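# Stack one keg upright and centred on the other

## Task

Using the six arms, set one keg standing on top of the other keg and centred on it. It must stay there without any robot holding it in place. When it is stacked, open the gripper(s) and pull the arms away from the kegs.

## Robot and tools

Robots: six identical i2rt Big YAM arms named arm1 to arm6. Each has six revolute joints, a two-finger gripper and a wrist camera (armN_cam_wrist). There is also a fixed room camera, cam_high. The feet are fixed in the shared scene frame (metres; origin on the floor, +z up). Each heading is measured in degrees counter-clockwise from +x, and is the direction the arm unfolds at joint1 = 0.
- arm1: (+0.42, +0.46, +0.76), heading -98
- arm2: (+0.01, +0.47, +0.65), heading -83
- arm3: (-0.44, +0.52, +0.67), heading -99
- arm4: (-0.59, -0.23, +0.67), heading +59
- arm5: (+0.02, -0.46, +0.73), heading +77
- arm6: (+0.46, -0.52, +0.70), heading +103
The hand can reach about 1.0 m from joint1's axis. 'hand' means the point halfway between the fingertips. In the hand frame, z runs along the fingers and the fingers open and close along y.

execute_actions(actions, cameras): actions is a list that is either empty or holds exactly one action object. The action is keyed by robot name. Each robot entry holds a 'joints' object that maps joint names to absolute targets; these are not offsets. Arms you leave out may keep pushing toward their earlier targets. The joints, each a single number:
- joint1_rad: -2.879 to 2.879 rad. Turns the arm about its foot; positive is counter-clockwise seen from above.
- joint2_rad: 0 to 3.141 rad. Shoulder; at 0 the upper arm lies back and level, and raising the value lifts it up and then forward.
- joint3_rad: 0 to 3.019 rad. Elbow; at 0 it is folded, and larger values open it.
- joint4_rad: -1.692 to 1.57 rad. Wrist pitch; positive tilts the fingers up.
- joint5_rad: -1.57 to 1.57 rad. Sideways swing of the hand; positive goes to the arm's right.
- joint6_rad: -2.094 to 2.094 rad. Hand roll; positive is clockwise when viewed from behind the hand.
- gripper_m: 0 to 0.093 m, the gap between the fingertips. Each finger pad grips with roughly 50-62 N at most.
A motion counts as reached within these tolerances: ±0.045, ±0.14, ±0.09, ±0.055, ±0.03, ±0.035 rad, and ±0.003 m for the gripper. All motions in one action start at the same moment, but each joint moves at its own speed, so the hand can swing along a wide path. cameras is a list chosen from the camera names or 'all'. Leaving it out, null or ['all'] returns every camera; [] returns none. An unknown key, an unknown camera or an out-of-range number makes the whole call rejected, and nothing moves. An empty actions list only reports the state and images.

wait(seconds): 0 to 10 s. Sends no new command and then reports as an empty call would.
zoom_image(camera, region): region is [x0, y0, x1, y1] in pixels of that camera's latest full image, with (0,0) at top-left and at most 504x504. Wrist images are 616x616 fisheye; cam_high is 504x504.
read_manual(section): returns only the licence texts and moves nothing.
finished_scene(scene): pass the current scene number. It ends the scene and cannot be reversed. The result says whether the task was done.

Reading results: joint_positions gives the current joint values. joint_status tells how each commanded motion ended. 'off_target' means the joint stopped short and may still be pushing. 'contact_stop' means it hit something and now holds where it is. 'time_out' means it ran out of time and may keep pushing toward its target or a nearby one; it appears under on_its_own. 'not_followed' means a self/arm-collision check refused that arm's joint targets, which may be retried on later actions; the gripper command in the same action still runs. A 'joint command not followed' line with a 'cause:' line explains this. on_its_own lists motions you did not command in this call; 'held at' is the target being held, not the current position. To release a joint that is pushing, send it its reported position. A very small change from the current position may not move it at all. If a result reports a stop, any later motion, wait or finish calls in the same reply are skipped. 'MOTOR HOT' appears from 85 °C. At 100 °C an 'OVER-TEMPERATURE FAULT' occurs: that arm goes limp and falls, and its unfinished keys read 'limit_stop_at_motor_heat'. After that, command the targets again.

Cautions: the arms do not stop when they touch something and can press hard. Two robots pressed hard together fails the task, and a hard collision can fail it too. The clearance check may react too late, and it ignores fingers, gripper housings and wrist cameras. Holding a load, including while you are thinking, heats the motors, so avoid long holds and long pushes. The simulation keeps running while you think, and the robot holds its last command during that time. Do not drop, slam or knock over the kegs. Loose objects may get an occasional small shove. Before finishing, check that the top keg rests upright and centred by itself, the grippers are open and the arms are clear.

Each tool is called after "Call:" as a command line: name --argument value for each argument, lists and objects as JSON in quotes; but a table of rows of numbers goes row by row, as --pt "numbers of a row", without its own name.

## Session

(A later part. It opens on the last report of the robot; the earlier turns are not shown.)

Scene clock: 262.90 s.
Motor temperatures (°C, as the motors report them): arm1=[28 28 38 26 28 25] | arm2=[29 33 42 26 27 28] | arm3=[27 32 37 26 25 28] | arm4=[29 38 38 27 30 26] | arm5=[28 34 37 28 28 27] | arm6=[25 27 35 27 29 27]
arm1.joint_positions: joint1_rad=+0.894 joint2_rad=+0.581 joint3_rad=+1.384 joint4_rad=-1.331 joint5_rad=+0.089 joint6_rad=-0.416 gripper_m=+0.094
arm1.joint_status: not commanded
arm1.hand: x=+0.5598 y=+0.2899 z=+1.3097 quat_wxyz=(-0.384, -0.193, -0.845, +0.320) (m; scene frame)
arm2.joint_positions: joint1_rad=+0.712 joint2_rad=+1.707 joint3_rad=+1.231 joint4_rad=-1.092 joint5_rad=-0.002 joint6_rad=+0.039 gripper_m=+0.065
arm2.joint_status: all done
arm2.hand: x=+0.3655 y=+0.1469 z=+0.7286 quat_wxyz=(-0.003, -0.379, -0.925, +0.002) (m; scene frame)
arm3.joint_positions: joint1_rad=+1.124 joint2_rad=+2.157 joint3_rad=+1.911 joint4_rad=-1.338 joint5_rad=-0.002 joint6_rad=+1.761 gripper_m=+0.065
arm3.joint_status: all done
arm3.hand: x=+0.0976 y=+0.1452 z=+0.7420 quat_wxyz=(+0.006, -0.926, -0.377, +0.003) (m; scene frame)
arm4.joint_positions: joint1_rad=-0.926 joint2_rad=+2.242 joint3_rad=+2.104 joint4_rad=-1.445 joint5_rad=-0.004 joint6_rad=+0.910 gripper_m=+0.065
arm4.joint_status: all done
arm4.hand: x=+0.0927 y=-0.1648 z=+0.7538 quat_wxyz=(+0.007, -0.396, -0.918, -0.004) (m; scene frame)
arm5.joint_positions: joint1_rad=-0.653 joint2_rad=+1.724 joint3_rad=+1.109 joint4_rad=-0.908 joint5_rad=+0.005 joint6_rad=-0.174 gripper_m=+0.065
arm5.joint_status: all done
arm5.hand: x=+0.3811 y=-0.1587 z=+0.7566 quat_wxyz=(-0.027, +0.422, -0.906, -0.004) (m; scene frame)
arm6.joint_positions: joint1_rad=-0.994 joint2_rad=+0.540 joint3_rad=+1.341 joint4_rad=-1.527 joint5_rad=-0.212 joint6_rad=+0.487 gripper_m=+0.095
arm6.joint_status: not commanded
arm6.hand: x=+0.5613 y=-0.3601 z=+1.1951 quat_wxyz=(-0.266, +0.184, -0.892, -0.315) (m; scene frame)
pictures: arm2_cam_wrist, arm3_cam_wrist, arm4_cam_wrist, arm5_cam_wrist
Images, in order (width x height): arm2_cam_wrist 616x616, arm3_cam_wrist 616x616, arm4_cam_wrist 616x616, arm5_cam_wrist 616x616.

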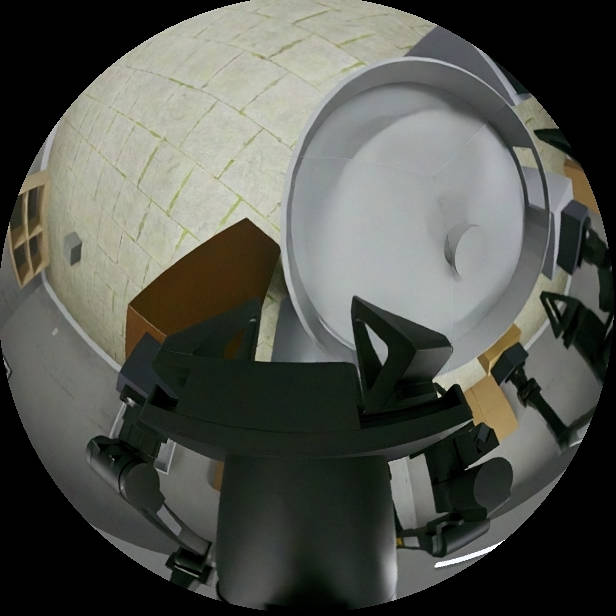

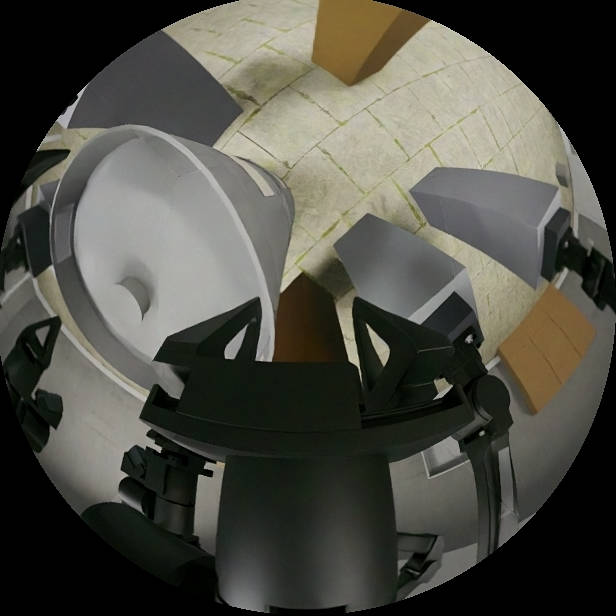

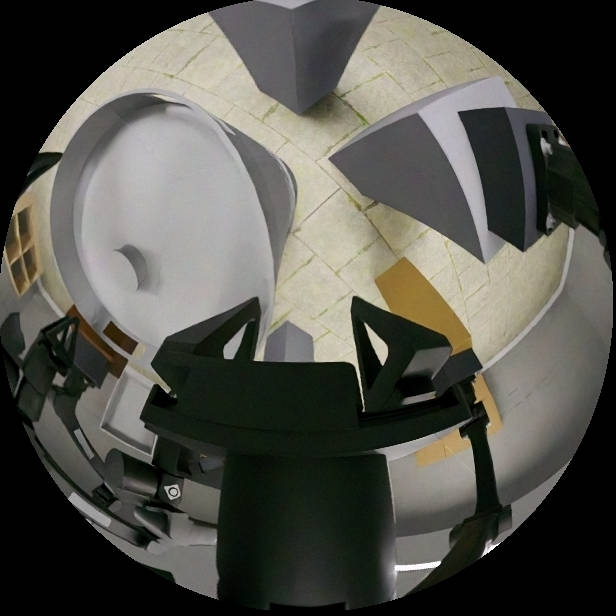

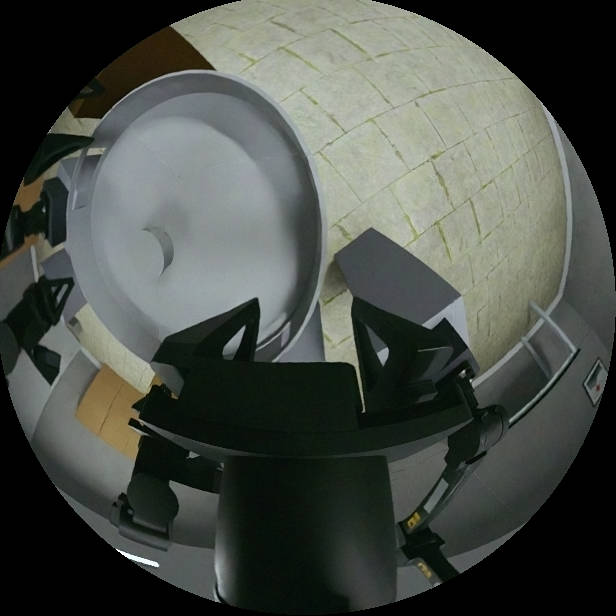

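Call:
execute_actions --actions '[{"arm2":{"joints":{"joint1_rad":0.75,"joint2_rad":1.775,"joint3_rad":1.415,"joint4_rad":-1.165,"joint6_rad":0.09}},"arm3":{"joints":{"joint1_rad":1.135,"joint2_rad":2.21,"joint3_rad":2.115,"joint4_rad":-1.425}},"arm4":{"joints":{"joint1_rad":-0.905,"joint2_rad":2.355,"joint3_rad":2.345,"joint4_rad":-1.522,"joint6_rad":0.9}},"arm5":{"joints":{"joint1_rad":-0.67,"joint2_rad":1.845,"joint3_rad":1.242,"joint4_rad":-0.95,"joint6_rad":-0.10}}}]' --cameras '["arm2_cam_wrist","arm3_cam_wrist","arm4_cam_wrist","arm5_cam_wrist"]'

Scene clock: 273.10 s.
Motor temperatures (°C, as the motors report them): arm1=[28 29 39 26 28 25] | arm2=[29 32 42 26 27 28] | arm3=[27 33 37 26 25 28] | arm4=[29 38 40 27 30 26] | arm5=[28 34 37 28 28 27] | arm6=[25 27 35 27 29 27]
arm1.joint_positions: joint1_rad=+0.894 joint2_rad=+0.581 joint3_rad=+1.384 joint4_rad=-1.331 joint5_rad=+0.089 joint6_rad=-0.416 gripper_m=+0.094
arm1.joint_status: not commanded
arm1.hand: x=+0.5598 y=+0.2899 z=+1.3097 quat_wxyz=(-0.384, -0.193, -0.845, +0.320) (m; scene frame)
arm2.joint_positions: joint1_rad=+0.743 joint2_rad=+1.763 joint3_rad=+1.361 joint4_rad=-1.152 joint5_rad=-0.002 joint6_rad=+0.075 gripper_m=+0.065
arm2.joint_status: all done
arm2.hand: x=+0.4024 y=+0.1351 z=+0.7469 quat_wxyz=(-0.010, -0.381, -0.925, +0.005) (m; scene frame)
arm3.joint_positions: joint1_rad=+1.127 joint2_rad=+2.184 joint3_rad=+2.077 joint4_rad=-1.410 joint5_rad=-0.002 joint6_rad=+1.761 gripper_m=+0.065
arm3.joint_status: all done
arm3.hand: x=+0.1259 y=+0.1278 z=+0.7869 quat_wxyz=(-0.022, -0.926, -0.378, -0.015) (m; scene frame)
arm4.joint_positions: joint1_rad=-0.909 joint2_rad=+2.363 joint3_rad=+2.283 joint4_rad=-1.513 joint5_rad=-0.004 joint6_rad=+0.910 gripper_m=+0.065
arm4.joint_status: all done
arm4.hand: x=+0.1196 y=-0.1500 z=+0.7398 quat_wxyz=(+0.012, -0.388, -0.922, -0.002) (m; scene frame)
arm5.joint_positions: joint1_rad=-0.664 joint2_rad=+1.827 joint3_rad=+1.209 joint4_rad=-0.941 joint5_rad=+0.004 joint6_rad=-0.110 gripper_m=+0.065
arm5.joint_status: all done
arm5.hand: x=+0.4054 y=-0.1452 z=+0.7409 quat_wxyz=(-0.010, +0.388, -0.922, +0.000) (m; scene frame)
arm6.joint_positions: joint1_rad=-0.994 joint2_rad=+0.540 joint3_rad=+1.341 joint4_rad=-1.527 joint5_rad=-0.212 joint6_rad=+0.487 gripper_m=+0.095
arm6.joint_status: not commanded
arm6.hand: x=+0.5613 y=-0.3601 z=+1.1951 quat_wxyz=(-0.266, +0.184, -0.892, -0.315) (m; scene frame)
pictures: arm2_cam_wrist, arm3_cam_wrist, arm4_cam_wrist, arm5_cam_wrist
Images, in order (width x height): arm2_cam_wrist 616x616, arm3_cam_wrist 616x616, arm4_cam_wrist 616x616, arm5_cam_wrist 616x616.

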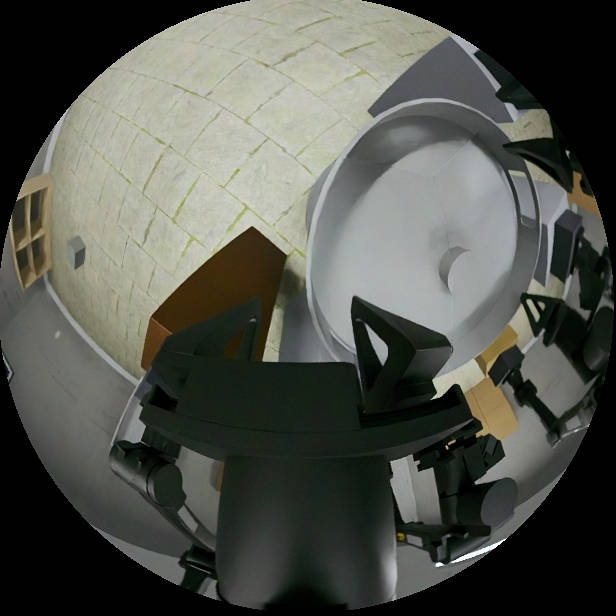

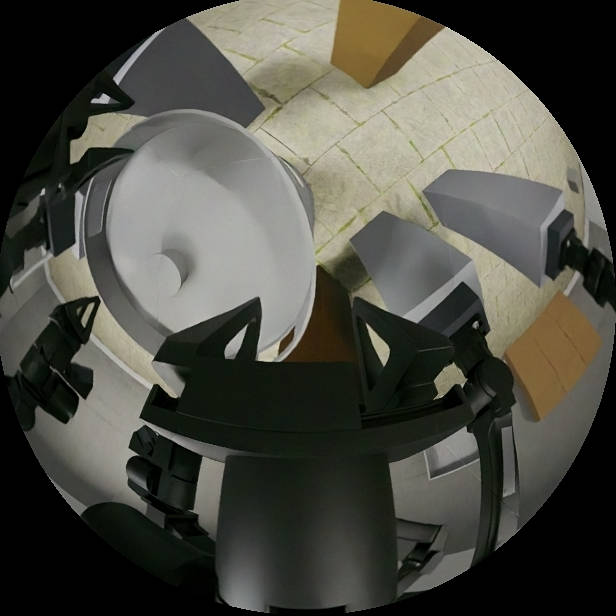

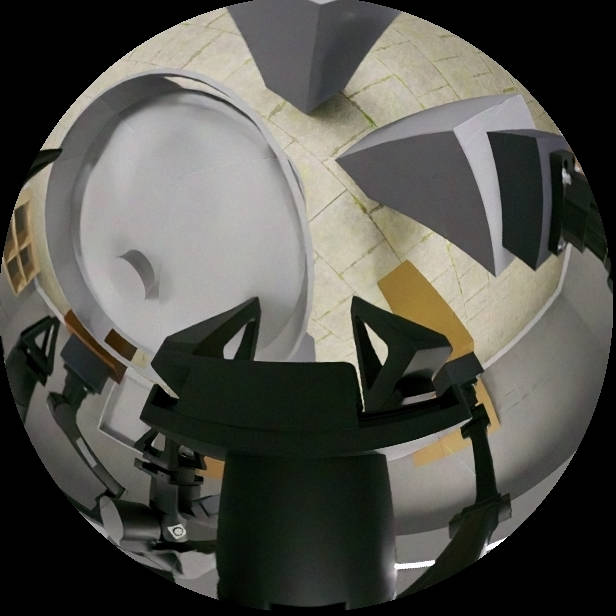

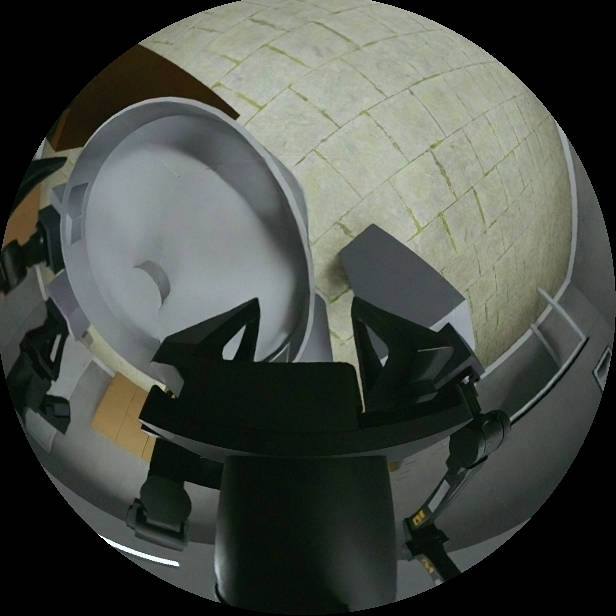

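Call:
execute_actions --actions '[{"arm2":{"joints":{"joint2_rad":1.865,"joint3_rad":1.305,"joint4_rad":-1.005}},"arm3":{"joints":{"joint2_rad":2.29,"joint3_rad":1.995,"joint4_rad":-1.275}},"arm4":{"joints":{"joint2_rad":2.375,"joint3_rad":2.185,"joint4_rad":-1.37}},"arm5":{"joints":{"joint2_rad":1.955,"joint3_rad":1.175,"joint4_rad":-0.79}}}]' --cameras '["arm2_cam_wrist","arm3_cam_wrist","arm4_cam_wrist","arm5_cam_wrist"]'

Scene clock: 278.00 s.
Motor temperatures (°C, as the motors report them): arm1=[28 29 39 26 28 25] | arm2=[29 32 42 26 27 28] | arm3=[27 33 37 26 25 28] | arm4=[29 39 41 27 30 26] | arm5=[28 34 37 28 28 27] | arm6=[25 27 35 27 29 27]
arm1.joint_positions: joint1_rad=+0.894 joint2_rad=+0.581 joint3_rad=+1.384 joint4_rad=-1.331 joint5_rad=+0.089 joint6_rad=-0.416 gripper_m=+0.094
arm1.joint_status: not commanded
arm1.hand: x=+0.5598 y=+0.2899 z=+1.3097 quat_wxyz=(-0.384, -0.193, -0.845, +0.320) (m; scene frame)
arm2.joint_positions: joint1_rad=+0.743 joint2_rad=+1.871 joint3_rad=+1.304 joint4_rad=-1.019 joint5_rad=-0.002 joint6_rad=+0.075 gripper_m=+0.065
arm2.joint_status: all done
arm2.hand: x=+0.4032 y=+0.1339 z=+0.6745 quat_wxyz=(+0.005, -0.381, -0.925, +0.000) (m; scene frame)
arm3.joint_positions: joint1_rad=+1.127 joint2_rad=+2.288 joint3_rad=+1.981 joint4_rad=-1.289 joint5_rad=-0.001 joint6_rad=+1.761 gripper_m=+0.065
arm3.joint_status: all done
arm3.hand: x=+0.1187 y=+0.1326 z=+0.6821 quat_wxyz=(+0.011, -0.926, -0.378, +0.007) (m; scene frame)
arm4.joint_positions: joint1_rad=-0.909 joint2_rad=+2.384 joint3_rad=+2.184 joint4_rad=-1.380 joint5_rad=-0.004 joint6_rad=+0.910 gripper_m=+0.065
arm4.joint_status: all done
arm4.hand: x=+0.1211 y=-0.1493 z=+0.6877 quat_wxyz=(+0.006, -0.388, -0.922, -0.005) (m; scene frame)
arm5.joint_positions: joint1_rad=-0.664 joint2_rad=+1.949 joint3_rad=+1.170 joint4_rad=-0.800 joint5_rad=+0.004 joint6_rad=-0.110 gripper_m=+0.065
arm5.joint_status: all done
arm5.hand: x=+0.4035 y=-0.1469 z=+0.6714 quat_wxyz=(+0.000, +0.388, -0.922, +0.003) (m; scene frame)
arm6.joint_positions: joint1_rad=-0.994 joint2_rad=+0.540 joint3_rad=+1.341 joint4_rad=-1.527 joint5_rad=-0.212 joint6_rad=+0.487 gripper_m=+0.095
arm6.joint_status: not commanded
arm6.hand: x=+0.5613 y=-0.3601 z=+1.1951 quat_wxyz=(-0.266, +0.184, -0.892, -0.315) (m; scene frame)
pictures: arm2_cam_wrist, arm3_cam_wrist, arm4_cam_wrist, arm5_cam_wrist
Images, in order (width x height): arm2_cam_wrist 616x616, arm3_cam_wrist 616x616, arm4_cam_wrist 616x616, arm5_cam_wrist 616x616.

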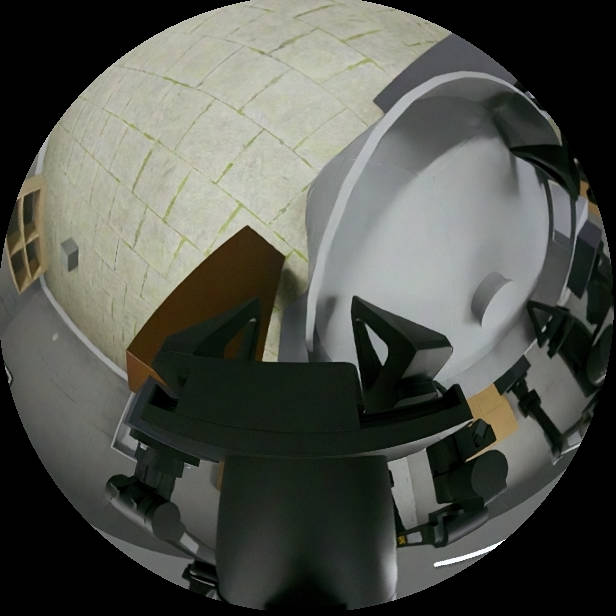

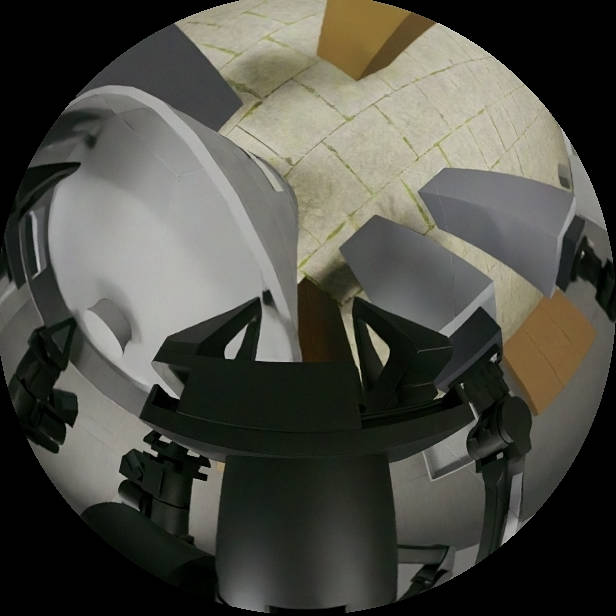

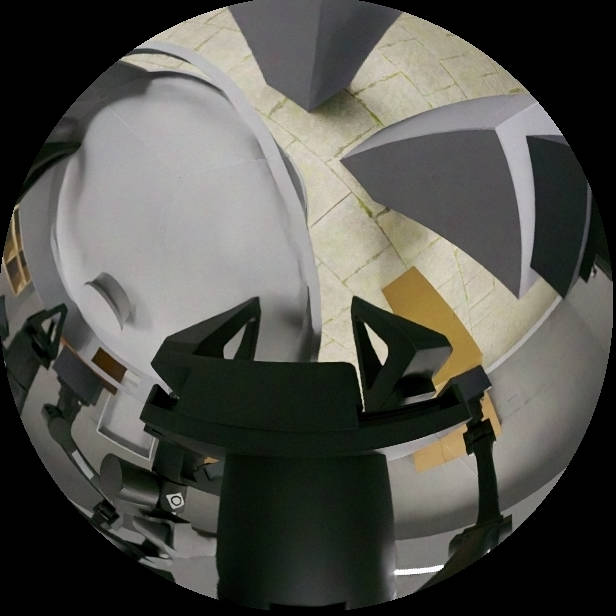

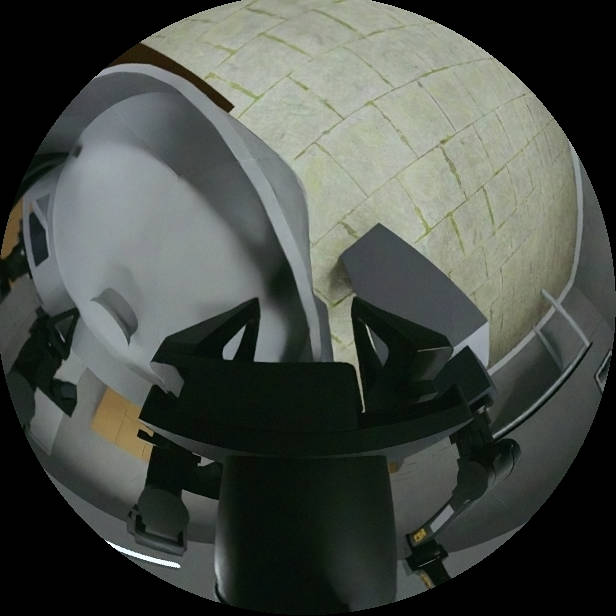

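Call:
execute_actions --actions '[{"arm2":{"joints":{"joint2_rad":1.89}},"arm4":{"joints":{"joint2_rad":2.40}},"arm1":{"joints":{"joint1_rad":1.0,"joint2_rad":2.296,"joint3_rad":0.8,"joint4_rad":-0.075,"joint5_rad":0,"joint6_rad":0}},"arm6":{"joints":{"joint2_rad":2.106,"joint3_rad":0.744,"joint4_rad":-0.209,"joint5_rad":0,"joint6_rad":0}}}]' --cameras '["arm1_cam_wrist","arm6_cam_wrist"]'

Call:
execute_actions --actions '[{"arm2":{"joints":{"gripper_m":0}},"arm3":{"joints":{"gripper_m":0}},"arm4":{"joints":{"gripper_m":0}},"arm5":{"joints":{"gripper_m":0}}}]' --cameras '[]'

Call:
execute_actions --actions '[{"arm2":{"joints":{"joint2_rad":1.64,"joint3_rad":1.38,"joint4_rad":-1.05}},"arm3":{"joints":{"joint2_rad":2.10,"joint3_rad":2.03,"joint4_rad":-1.285}},"arm4":{"joints":{"joint2_rad":2.20,"joint3_rad":2.19,"joint4_rad":-1.36}},"arm5":{"joints":{"joint2_rad":1.70,"joint3_rad":1.21,"joint4_rad":-0.83}}}]'

Scene clock: 290.30 s.
Motor temperatures (°C, as the motors report them): arm1=[28 29 38 26 28 25] | arm2=[29 32 40 26 27 28] | arm3=[27 33 36 26 25 28] | arm4=[29 39 38 27 30 26] | arm5=[28 34 36 28 27 27] | arm6=[25 27 35 27 29 27]
arm1.joint_positions: joint1_rad=+0.996 joint2_rad=+2.281 joint3_rad=+0.797 joint4_rad=-0.094 joint5_rad=+0.003 joint6_rad=-0.007 gripper_m=+0.094
arm1.joint_status: all done
arm1.hand: x=+0.6848 y=+0.2288 z=+0.5099 quat_wxyz=(+0.005, -0.346, -0.938, +0.001) (m; scene frame)
arm2.joint_positions: joint1_rad=+0.743 joint2_rad=+1.871 joint3_rad=+1.304 joint4_rad=-1.019 joint5_rad=-0.002 joint6_rad=+0.075 gripper_m=+0.065
arm2.joint_status: all done
arm2.hand: x=+0.4032 y=+0.1339 z=+0.6745 quat_wxyz=(+0.005, -0.381, -0.925, +0.000) (m; scene frame)
arm3.joint_positions: joint1_rad=+1.127 joint2_rad=+2.288 joint3_rad=+1.981 joint4_rad=-1.289 joint5_rad=-0.001 joint6_rad=+1.761 gripper_m=+0.065
arm3.joint_status: not commanded
arm3.hand: x=+0.1187 y=+0.1326 z=+0.6821 quat_wxyz=(+0.011, -0.926, -0.378, +0.007) (m; scene frame)
arm4.joint_positions: joint1_rad=-0.909 joint2_rad=+2.390 joint3_rad=+2.184 joint4_rad=-1.380 joint5_rad=-0.004 joint6_rad=+0.910 gripper_m=+0.065
arm4.joint_status: all done
arm4.hand: x=+0.1204 y=-0.1493 z=+0.6830 quat_wxyz=(+0.009, -0.388, -0.922, -0.003) (m; scene frame)
arm5.joint_positions: joint1_rad=-0.664 joint2_rad=+1.949 joint3_rad=+1.170 joint4_rad=-0.800 joint5_rad=+0.004 joint6_rad=-0.110 gripper_m=+0.065
arm5.joint_status: not commanded
arm5.hand: x=+0.4035 y=-0.1469 z=+0.6714 quat_wxyz=(+0.000, +0.388, -0.922, +0.003) (m; scene frame)
arm6.joint_positions: joint1_rad=-0.994 joint2_rad=+2.105 joint3_rad=+0.744 joint4_rad=-0.221 joint5_rad=-0.003 joint6_rad=+0.013 gripper_m=+0.095
arm6.joint_status: all done
arm6.hand: x=+0.7041 y=-0.2724 z=+0.4988 quat_wxyz=(+0.010, +0.382, -0.924, +0.006) (m; scene frame)
pictures: arm1_cam_wrist, arm6_cam_wrist
Images, in order (width x height): arm1_cam_wrist 616x616, arm6_cam_wrist 616x616.

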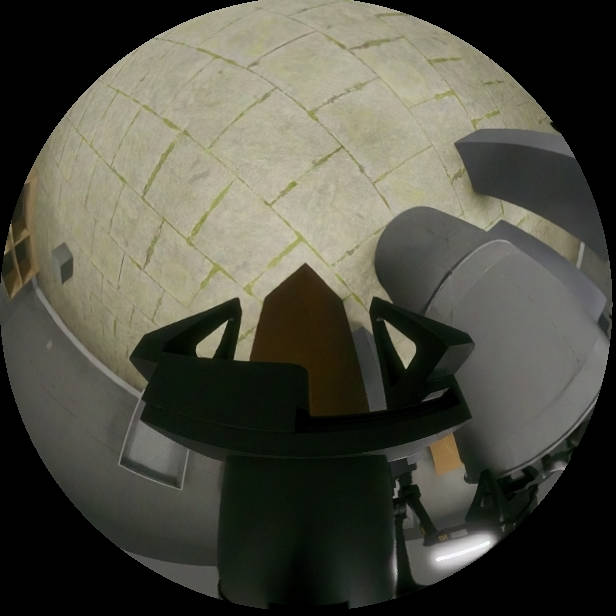

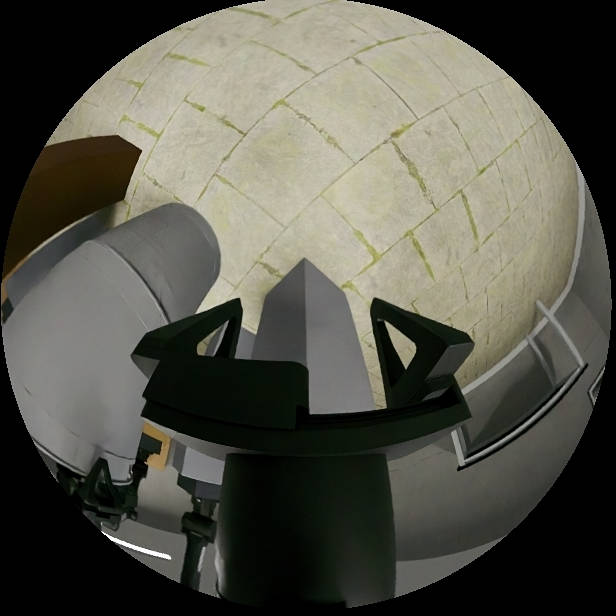

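Scene clock: 291.10 s.
Motor temperatures (°C, as the motors report them): arm1=[28 29 38 26 28 25] | arm2=[29 32 40 26 27 28] | arm3=[27 33 36 26 25 28] | arm4=[29 39 38 27 30 26] | arm5=[28 34 36 28 28 27] | arm6=[25 27 35 27 29 27]
arm1.joint_positions: joint1_rad=+0.996 joint2_rad=+2.281 joint3_rad=+0.797 joint4_rad=-0.094 joint5_rad=+0.003 joint6_rad=-0.007 gripper_m=+0.094
arm1.joint_status: not commanded
arm1.hand: x=+0.6848 y=+0.2288 z=+0.5099 quat_wxyz=(+0.005, -0.346, -0.938, +0.001) (m; scene frame)
arm2.joint_positions: joint1_rad=+0.742 joint2_rad=+1.871 joint3_rad=+1.304 joint4_rad=-1.019 joint5_rad=+0.008 joint6_rad=+0.069 gripper_m=+0.002
arm2.joint_status: all done
arm2.hand: x=+0.4015 y=+0.1318 z=+0.6745 quat_wxyz=(+0.007, -0.379, -0.925, +0.005) (m; scene frame)
arm3.joint_positions: joint1_rad=+1.127 joint2_rad=+2.288 joint3_rad=+1.982 joint4_rad=-1.259 joint5_rad=+0.006 joint6_rad=+1.718 gripper_m=+0.002
arm3.joint_status: all done
arm3.hand: x=+0.1242 y=+0.1273 z=+0.6822 quat_wxyz=(-0.004, -0.918, -0.397, +0.002) (m; scene frame)
arm4.joint_positions: joint1_rad=-0.912 joint2_rad=+2.390 joint3_rad=+2.181 joint4_rad=-1.384 joint5_rad=-0.008 joint6_rad=+0.949 gripper_m=+0.002
arm4.joint_status: all done
arm4.hand: x=+0.1186 y=-0.1509 z=+0.6820 quat_wxyz=(+0.013, -0.407, -0.913, -0.003) (m; scene frame)
arm5.joint_positions: joint1_rad=-0.671 joint2_rad=+1.949 joint3_rad=+1.170 joint4_rad=-0.797 joint5_rad=+0.011 joint6_rad=-0.125 gripper_m=+0.001
arm5.joint_status: all done
arm5.hand: x=+0.4069 y=-0.1502 z=+0.6715 quat_wxyz=(-0.002, +0.392, -0.920, +0.006) (m; scene frame)
arm6.joint_positions: joint1_rad=-0.994 joint2_rad=+2.105 joint3_rad=+0.744 joint4_rad=-0.221 joint5_rad=-0.003 joint6_rad=+0.013 gripper_m=+0.095
arm6.joint_status: not commanded
arm6.hand: x=+0.7041 y=-0.2724 z=+0.4988 quat_wxyz=(+0.010, +0.382, -0.924, +0.006) (m; scene frame)
pictures: none
No camera images: the call's "cameras" was empty. Leave "cameras" out to get every camera's image.

Scene clock: 293.27 s.
Motor temperatures (°C, as the motors report them): arm1=[28 29 38 26 28 25] | arm2=[29 33 40 26 27 28] | arm3=[27 33 36 26 25 28] | arm4=[29 40 39 27 30 26] | arm5=[28 35 36 28 28 27] | arm6=[25 27 34 27 29 27]
arm1.joint_positions: joint1_rad=+0.996 joint2_rad=+2.281 joint3_rad=+0.797 joint4_rad=-0.094 joint5_rad=+0.003 joint6_rad=-0.007 gripper_m=+0.094
arm1.joint_status: not commanded
arm1.hand: x=+0.6848 y=+0.2288 z=+0.5099 quat_wxyz=(+0.005, -0.346, -0.938, +0.001) (m; scene frame)
arm2.joint_positions: joint1_rad=+0.737 joint2_rad=+1.851 joint3_rad=+1.306 joint4_rad=-1.022 joint5_rad=+0.007 joint6_rad=+0.069 gripper_m=+0.002
arm2.joint_status: joint2_rad time_out (moved -0.019 of -0.231); the others done
arm2.on_its_own: joint2_rad reads +1.851 and still pushes toward +1.640 since a time_out
arm2.hand: x=+0.4013 y=+0.1289 z=+0.6844 quat_wxyz=(-0.002, -0.382, -0.924, +0.007) (m; scene frame)
arm3.joint_positions: joint1_rad=+1.127 joint2_rad=+2.278 joint3_rad=+1.976 joint4_rad=-1.260 joint5_rad=+0.003 joint6_rad=+1.724 gripper_m=+0.002
arm3.joint_status: joint2_rad time_out (moved -0.010 of -0.188); the others done
arm3.on_its_own: joint2_rad reads +2.278 and still pushes toward +2.100 since a time_out
arm3.hand: x=+0.1237 y=+0.1283 z=+0.6867 quat_wxyz=(-0.004, -0.919, -0.395, -0.001) (m; scene frame)
arm4.joint_positions: joint1_rad=-0.909 joint2_rad=+2.358 joint3_rad=+2.140 joint4_rad=-1.355 joint5_rad=-0.007 joint6_rad=+0.963 gripper_m=+0.002
arm4.joint_status: joint2_rad time_out (moved -0.033 of -0.190); the others done
arm4.on_its_own: joint2_rad reads +2.358 and still pushes toward +2.200 since a time_out
arm4.hand: x=+0.1158 y=-0.1493 z=+0.6889 quat_wxyz=(+0.004, -0.412, -0.911, -0.008) (m; scene frame)
arm5.joint_positions: joint1_rad=-0.667 joint2_rad=+1.915 joint3_rad=+1.153 joint4_rad=-0.795 joint5_rad=+0.013 joint6_rad=-0.119 gripper_m=+0.001
arm5.joint_status: joint2_rad time_out (moved -0.034 of -0.249); the others done
arm5.on_its_own: joint2_rad reads +1.915 and still pushes toward +1.700 since a time_out
arm5.hand: x=+0.4043 y=-0.1501 z=+0.6828 quat_wxyz=(-0.012, +0.391, -0.920, +0.004) (m; scene frame)
arm6.joint_positions: joint1_rad=-0.994 joint2_rad=+2.105 joint3_rad=+0.744 joint4_rad=-0.221 joint5_rad=-0.003 joint6_rad=+0.013 gripper_m=+0.095
arm6.joint_status: not commanded
arm6.hand: x=+0.7041 y=-0.2724 z=+0.4988 quat_wxyz=(+0.010, +0.382, -0.924, +0.006) (m; scene frame)
pictures: arm1_cam_wrist, arm2_cam_wrist, arm3_cam_wrist, arm4_cam_wrist, arm5_cam_wrist, arm6_cam_wrist, cam_high
Images, in order (width x height): arm1_cam_wrist 616x616, arm2_cam_wrist 616x616, arm3_cam_wrist 616x616, arm4_cam_wrist 616x616, arm5_cam_wrist 616x616, arm6_cam_wrist 616x616, cam_high 504x504.

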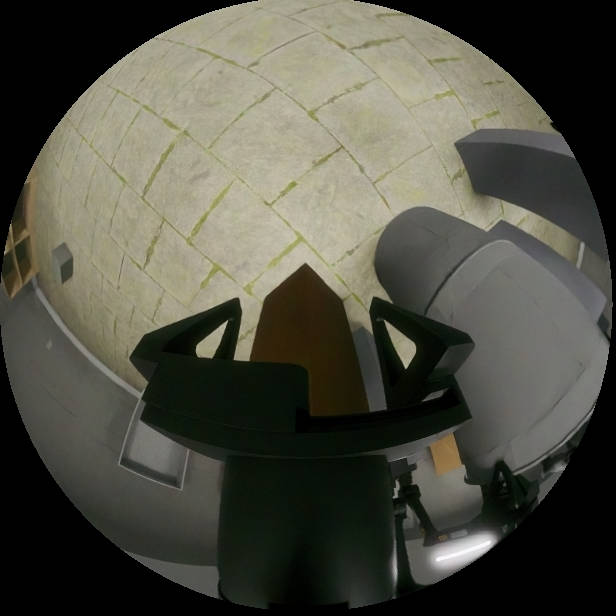

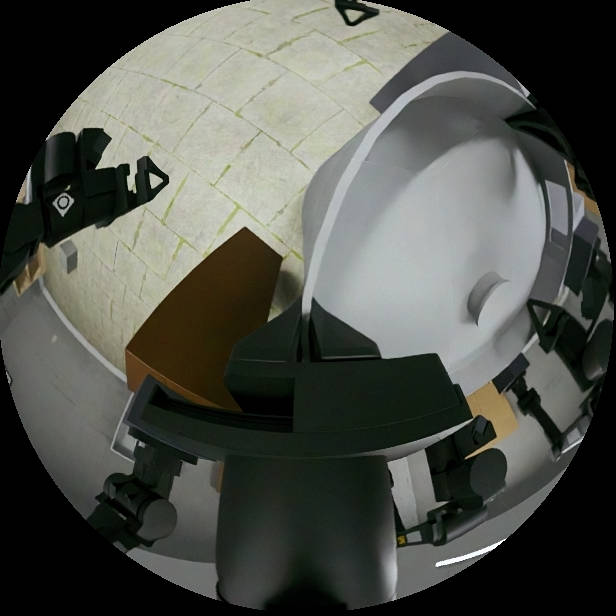

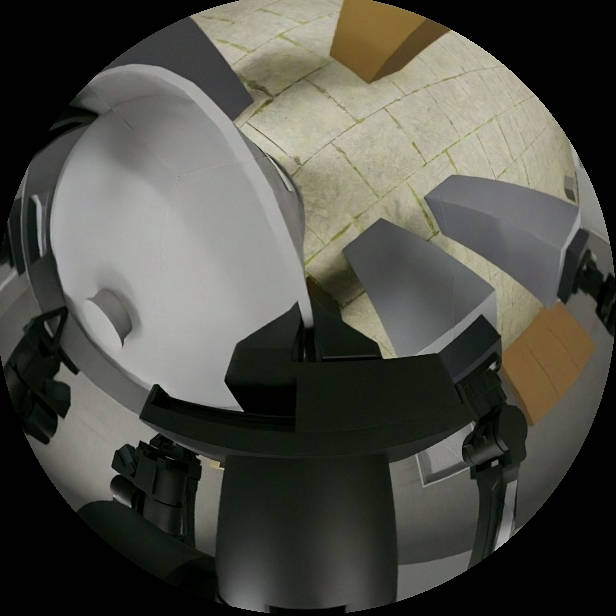

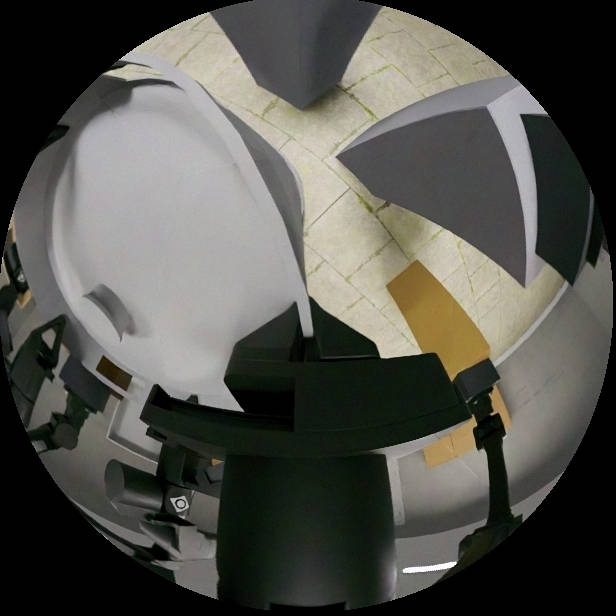

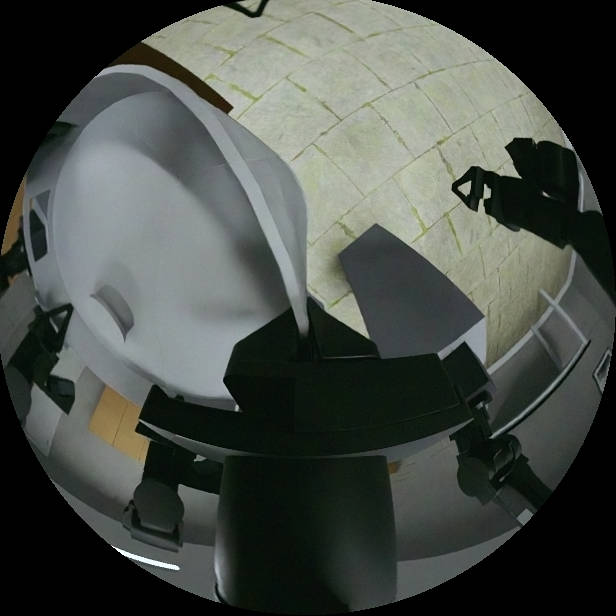

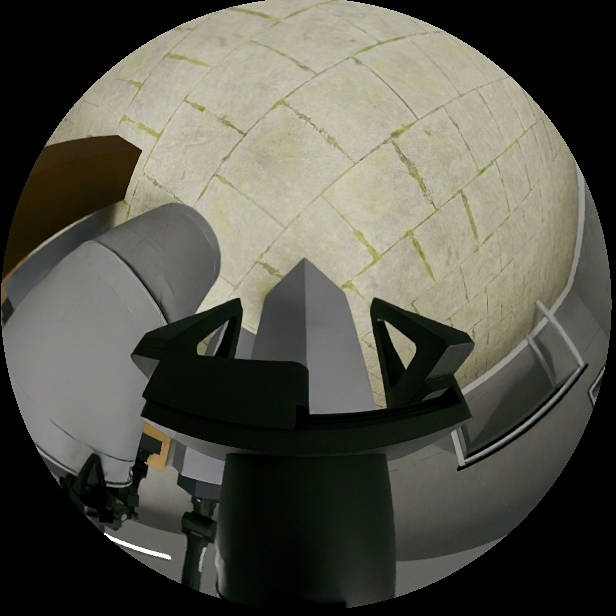

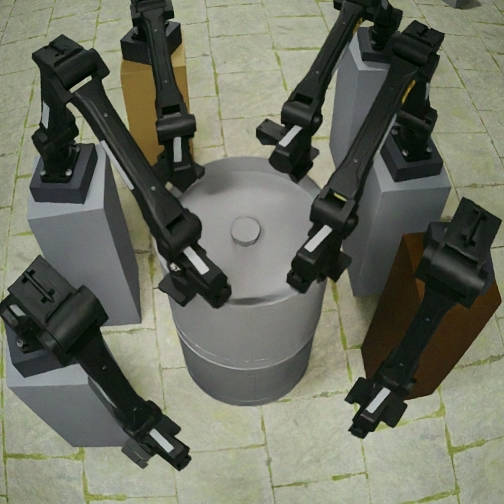

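Call:
execute_actions --actions '[{"arm2":{"joints":{"joint1_rad":0.703,"joint2_rad":1.585,"joint3_rad":1.36,"joint4_rad":-1.065,"joint6_rad":0.03}},"arm3":{"joints":{"joint1_rad":1.103,"joint2_rad":2.055,"joint3_rad":2.0,"joint4_rad":-1.27,"joint6_rad":1.70}},"arm4":{"joints":{"joint1_rad":-0.92,"joint2_rad":2.158,"joint3_rad":2.14,"joint4_rad":-1.343,"joint6_rad":0.952}},"arm5":{"joints":{"joint1_rad":-0.645,"joint2_rad":1.645,"joint3_rad":1.18,"joint4_rad":-0.834,"joint6_rad":-0.097}}}]'

Call:
zoom_image --camera "cam_high" --region '[160,300,340,390]'

Call:
zoom_image --camera "arm1_cam_wrist" --region '[370,200,550,340]'

Call:
zoom_image --camera "arm6_cam_wrist" --region '[60,200,240,340]'

Scene clock: 301.47 s.
Motor temperatures (°C, as the motors report them): arm1=[28 29 36 26 28 25] | arm2=[29 35 43 26 27 28] | arm3=[27 35 37 26 25 28] | arm4=[29 43 41 27 30 26] | arm5=[28 37 37 28 28 27] | arm6=[25 28 33 27 29 27]
arm1.joint_positions: joint1_rad=+0.996 joint2_rad=+2.281 joint3_rad=+0.797 joint4_rad=-0.094 joint5_rad=+0.003 joint6_rad=-0.007 gripper_m=+0.094
arm1.joint_status: not commanded
arm1.hand: x=+0.6848 y=+0.2288 z=+0.5099 quat_wxyz=(+0.005, -0.346, -0.938, +0.001) (m; scene frame)
arm2.joint_positions: joint1_rad=+0.710 joint2_rad=+1.800 joint3_rad=+1.295 joint4_rad=-1.036 joint5_rad=-0.005 joint6_rad=+0.037 gripper_m=+0.002
arm2.joint_status: joint2_rad time_out (moved -0.052 of -0.266); the others done
arm2.on_its_own: joint2_rad reads +1.800 and still pushes toward +1.585 since a time_out
arm2.hand: x=+0.3907 y=+0.1226 z=+0.7067 quat_wxyz=(-0.017, -0.379, -0.925, +0.006) (m; scene frame)
arm3.joint_positions: joint1_rad=+1.106 joint2_rad=+2.235 joint3_rad=+1.941 joint4_rad=-1.245 joint5_rad=-0.007 joint6_rad=+1.694 gripper_m=+0.002
arm3.joint_status: joint2_rad time_out (moved -0.043 of -0.223); the others done
arm3.on_its_own: joint2_rad reads +2.235 and still pushes toward +2.055 since a time_out
arm3.hand: x=+0.1129 y=+0.1208 z=+0.7020 quat_wxyz=(-0.011, -0.917, -0.399, -0.010) (m; scene frame)
arm4.joint_positions: joint1_rad=-0.917 joint2_rad=+2.303 joint3_rad=+2.080 joint4_rad=-1.339 joint5_rad=-0.006 joint6_rad=+0.964 gripper_m=+0.002
arm4.joint_status: joint2_rad time_out (moved -0.055 of -0.200); the others done
arm4.on_its_own: joint2_rad reads +2.303 and still pushes toward +2.158 since a time_out
arm4.hand: x=+0.1064 y=-0.1566 z=+0.7039 quat_wxyz=(-0.001, -0.416, -0.909, -0.010) (m; scene frame)
arm5.joint_positions: joint1_rad=-0.659 joint2_rad=+1.843 joint3_rad=+1.112 joint4_rad=-0.804 joint5_rad=+0.027 joint6_rad=-0.113 gripper_m=+0.001
arm5.joint_status: joint2_rad time_out (moved -0.072 of -0.270); the others done
arm5.on_its_own: joint2_rad reads +1.843 and still pushes toward +1.645 since a time_out
arm5.hand: x=+0.3947 y=-0.1557 z=+0.7048 quat_wxyz=(-0.025, +0.392, -0.920, +0.008) (m; scene frame)
arm6.joint_positions: joint1_rad=-0.994 joint2_rad=+2.105 joint3_rad=+0.744 joint4_rad=-0.221 joint5_rad=-0.003 joint6_rad=+0.013 gripper_m=+0.095
arm6.joint_status: not commanded
arm6.hand: x=+0.7041 y=-0.2724 z=+0.4988 quat_wxyz=(+0.010, +0.382, -0.924, +0.006) (m; scene frame)
pictures: arm1_cam_wrist, arm2_cam_wrist, arm3_cam_wrist, arm4_cam_wrist, arm5_cam_wrist, arm6_cam_wrist, cam_high
Images, in order (width x height): arm1_cam_wrist 616x616, arm2_cam_wrist 616x616, arm3_cam_wrist 616x616, arm4_cam_wrist 616x616, arm5_cam_wrist 616x616, arm6_cam_wrist 616x616, cam_high 504x504.

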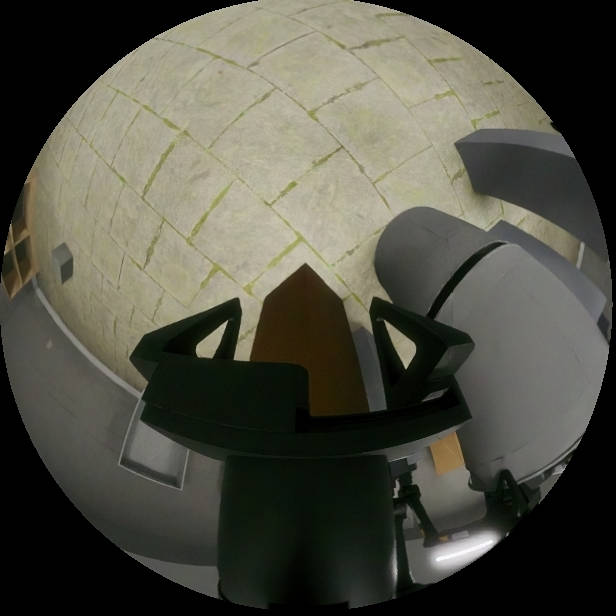

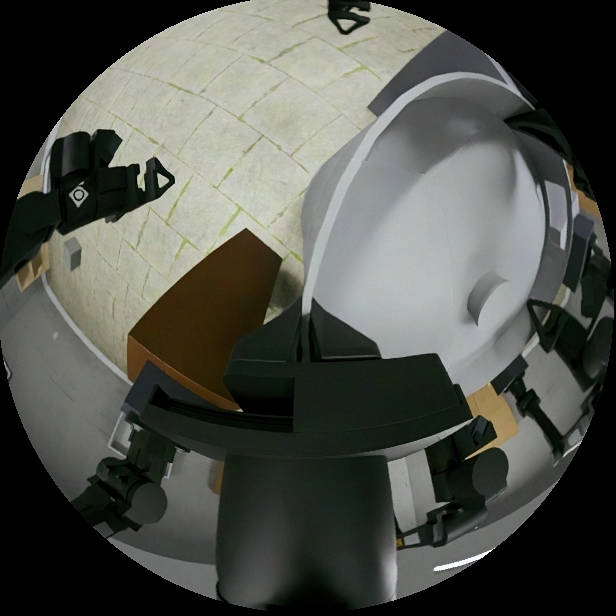

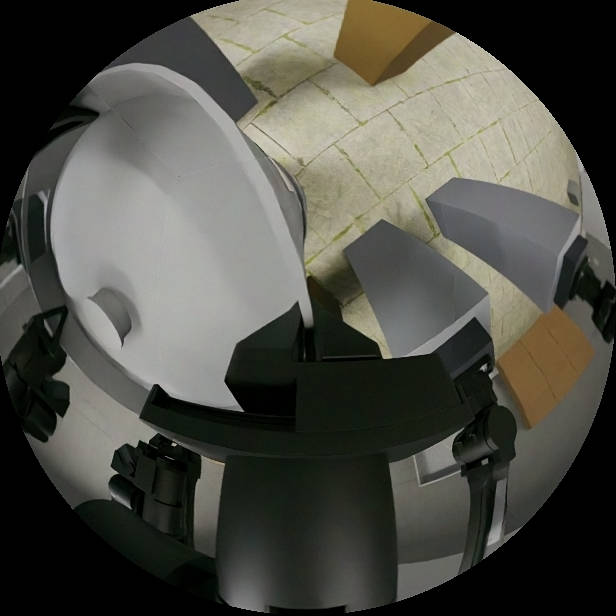

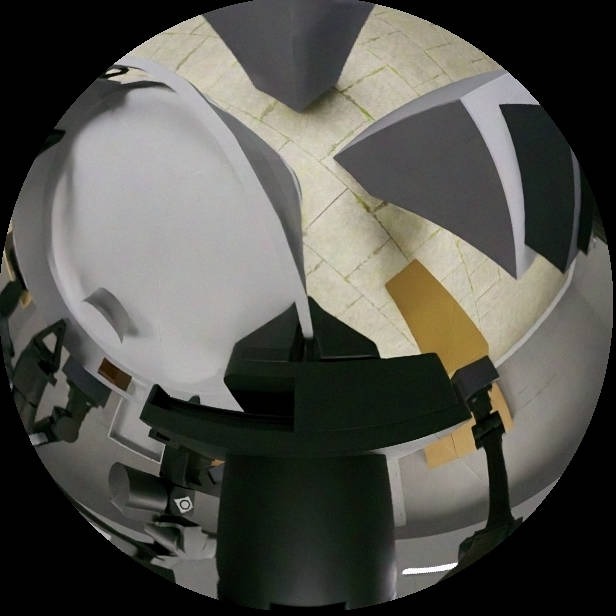

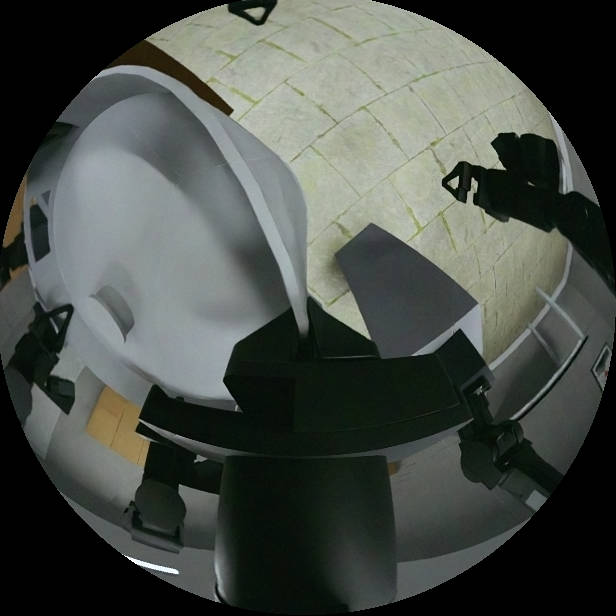

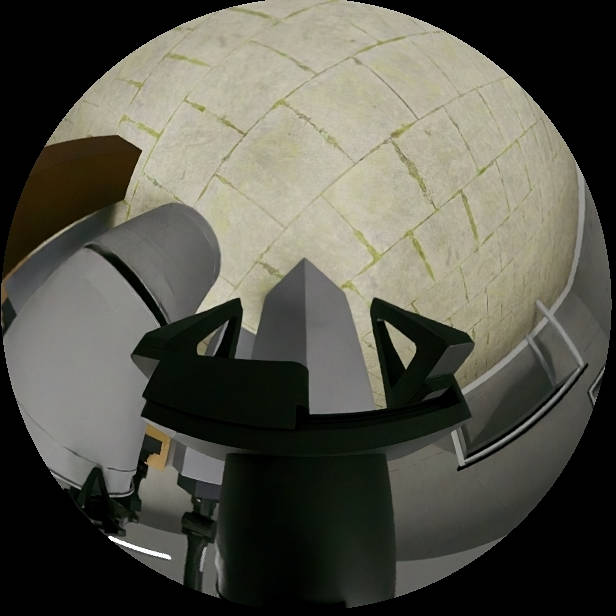

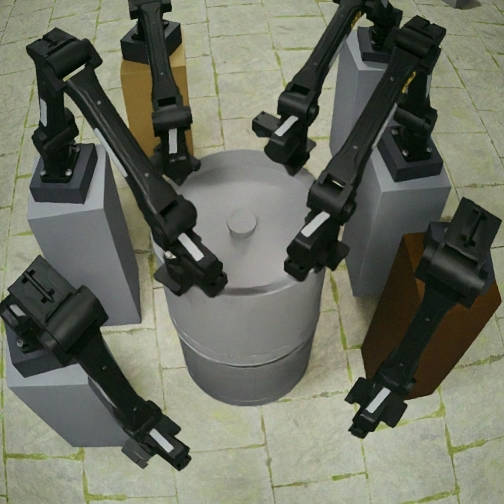

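Region (160, 300, 340, 390) of cam_high's 504x504 image, scaled by 2.800, with more detail than that image has.

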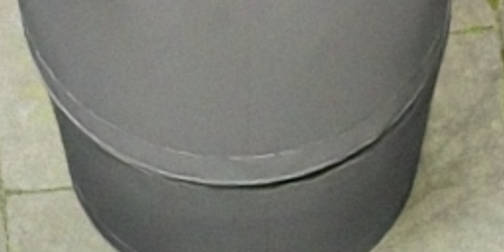

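Region (370, 200, 550, 340) of arm1_cam_wrist's 616x616 image, scaled by 2.800, with more detail than that image has.

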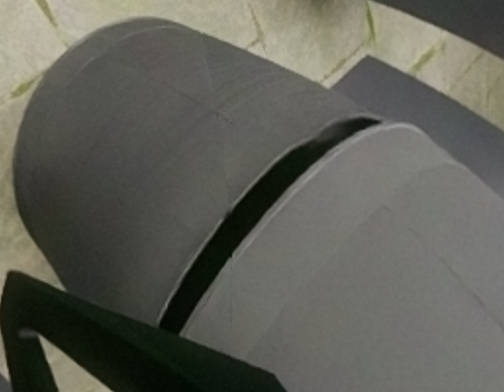

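Region (60, 200, 240, 340) of arm6_cam_wrist's 616x616 image, scaled by 2.800, with more detail than that image has.

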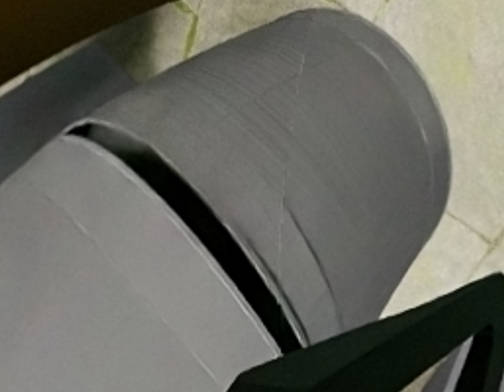

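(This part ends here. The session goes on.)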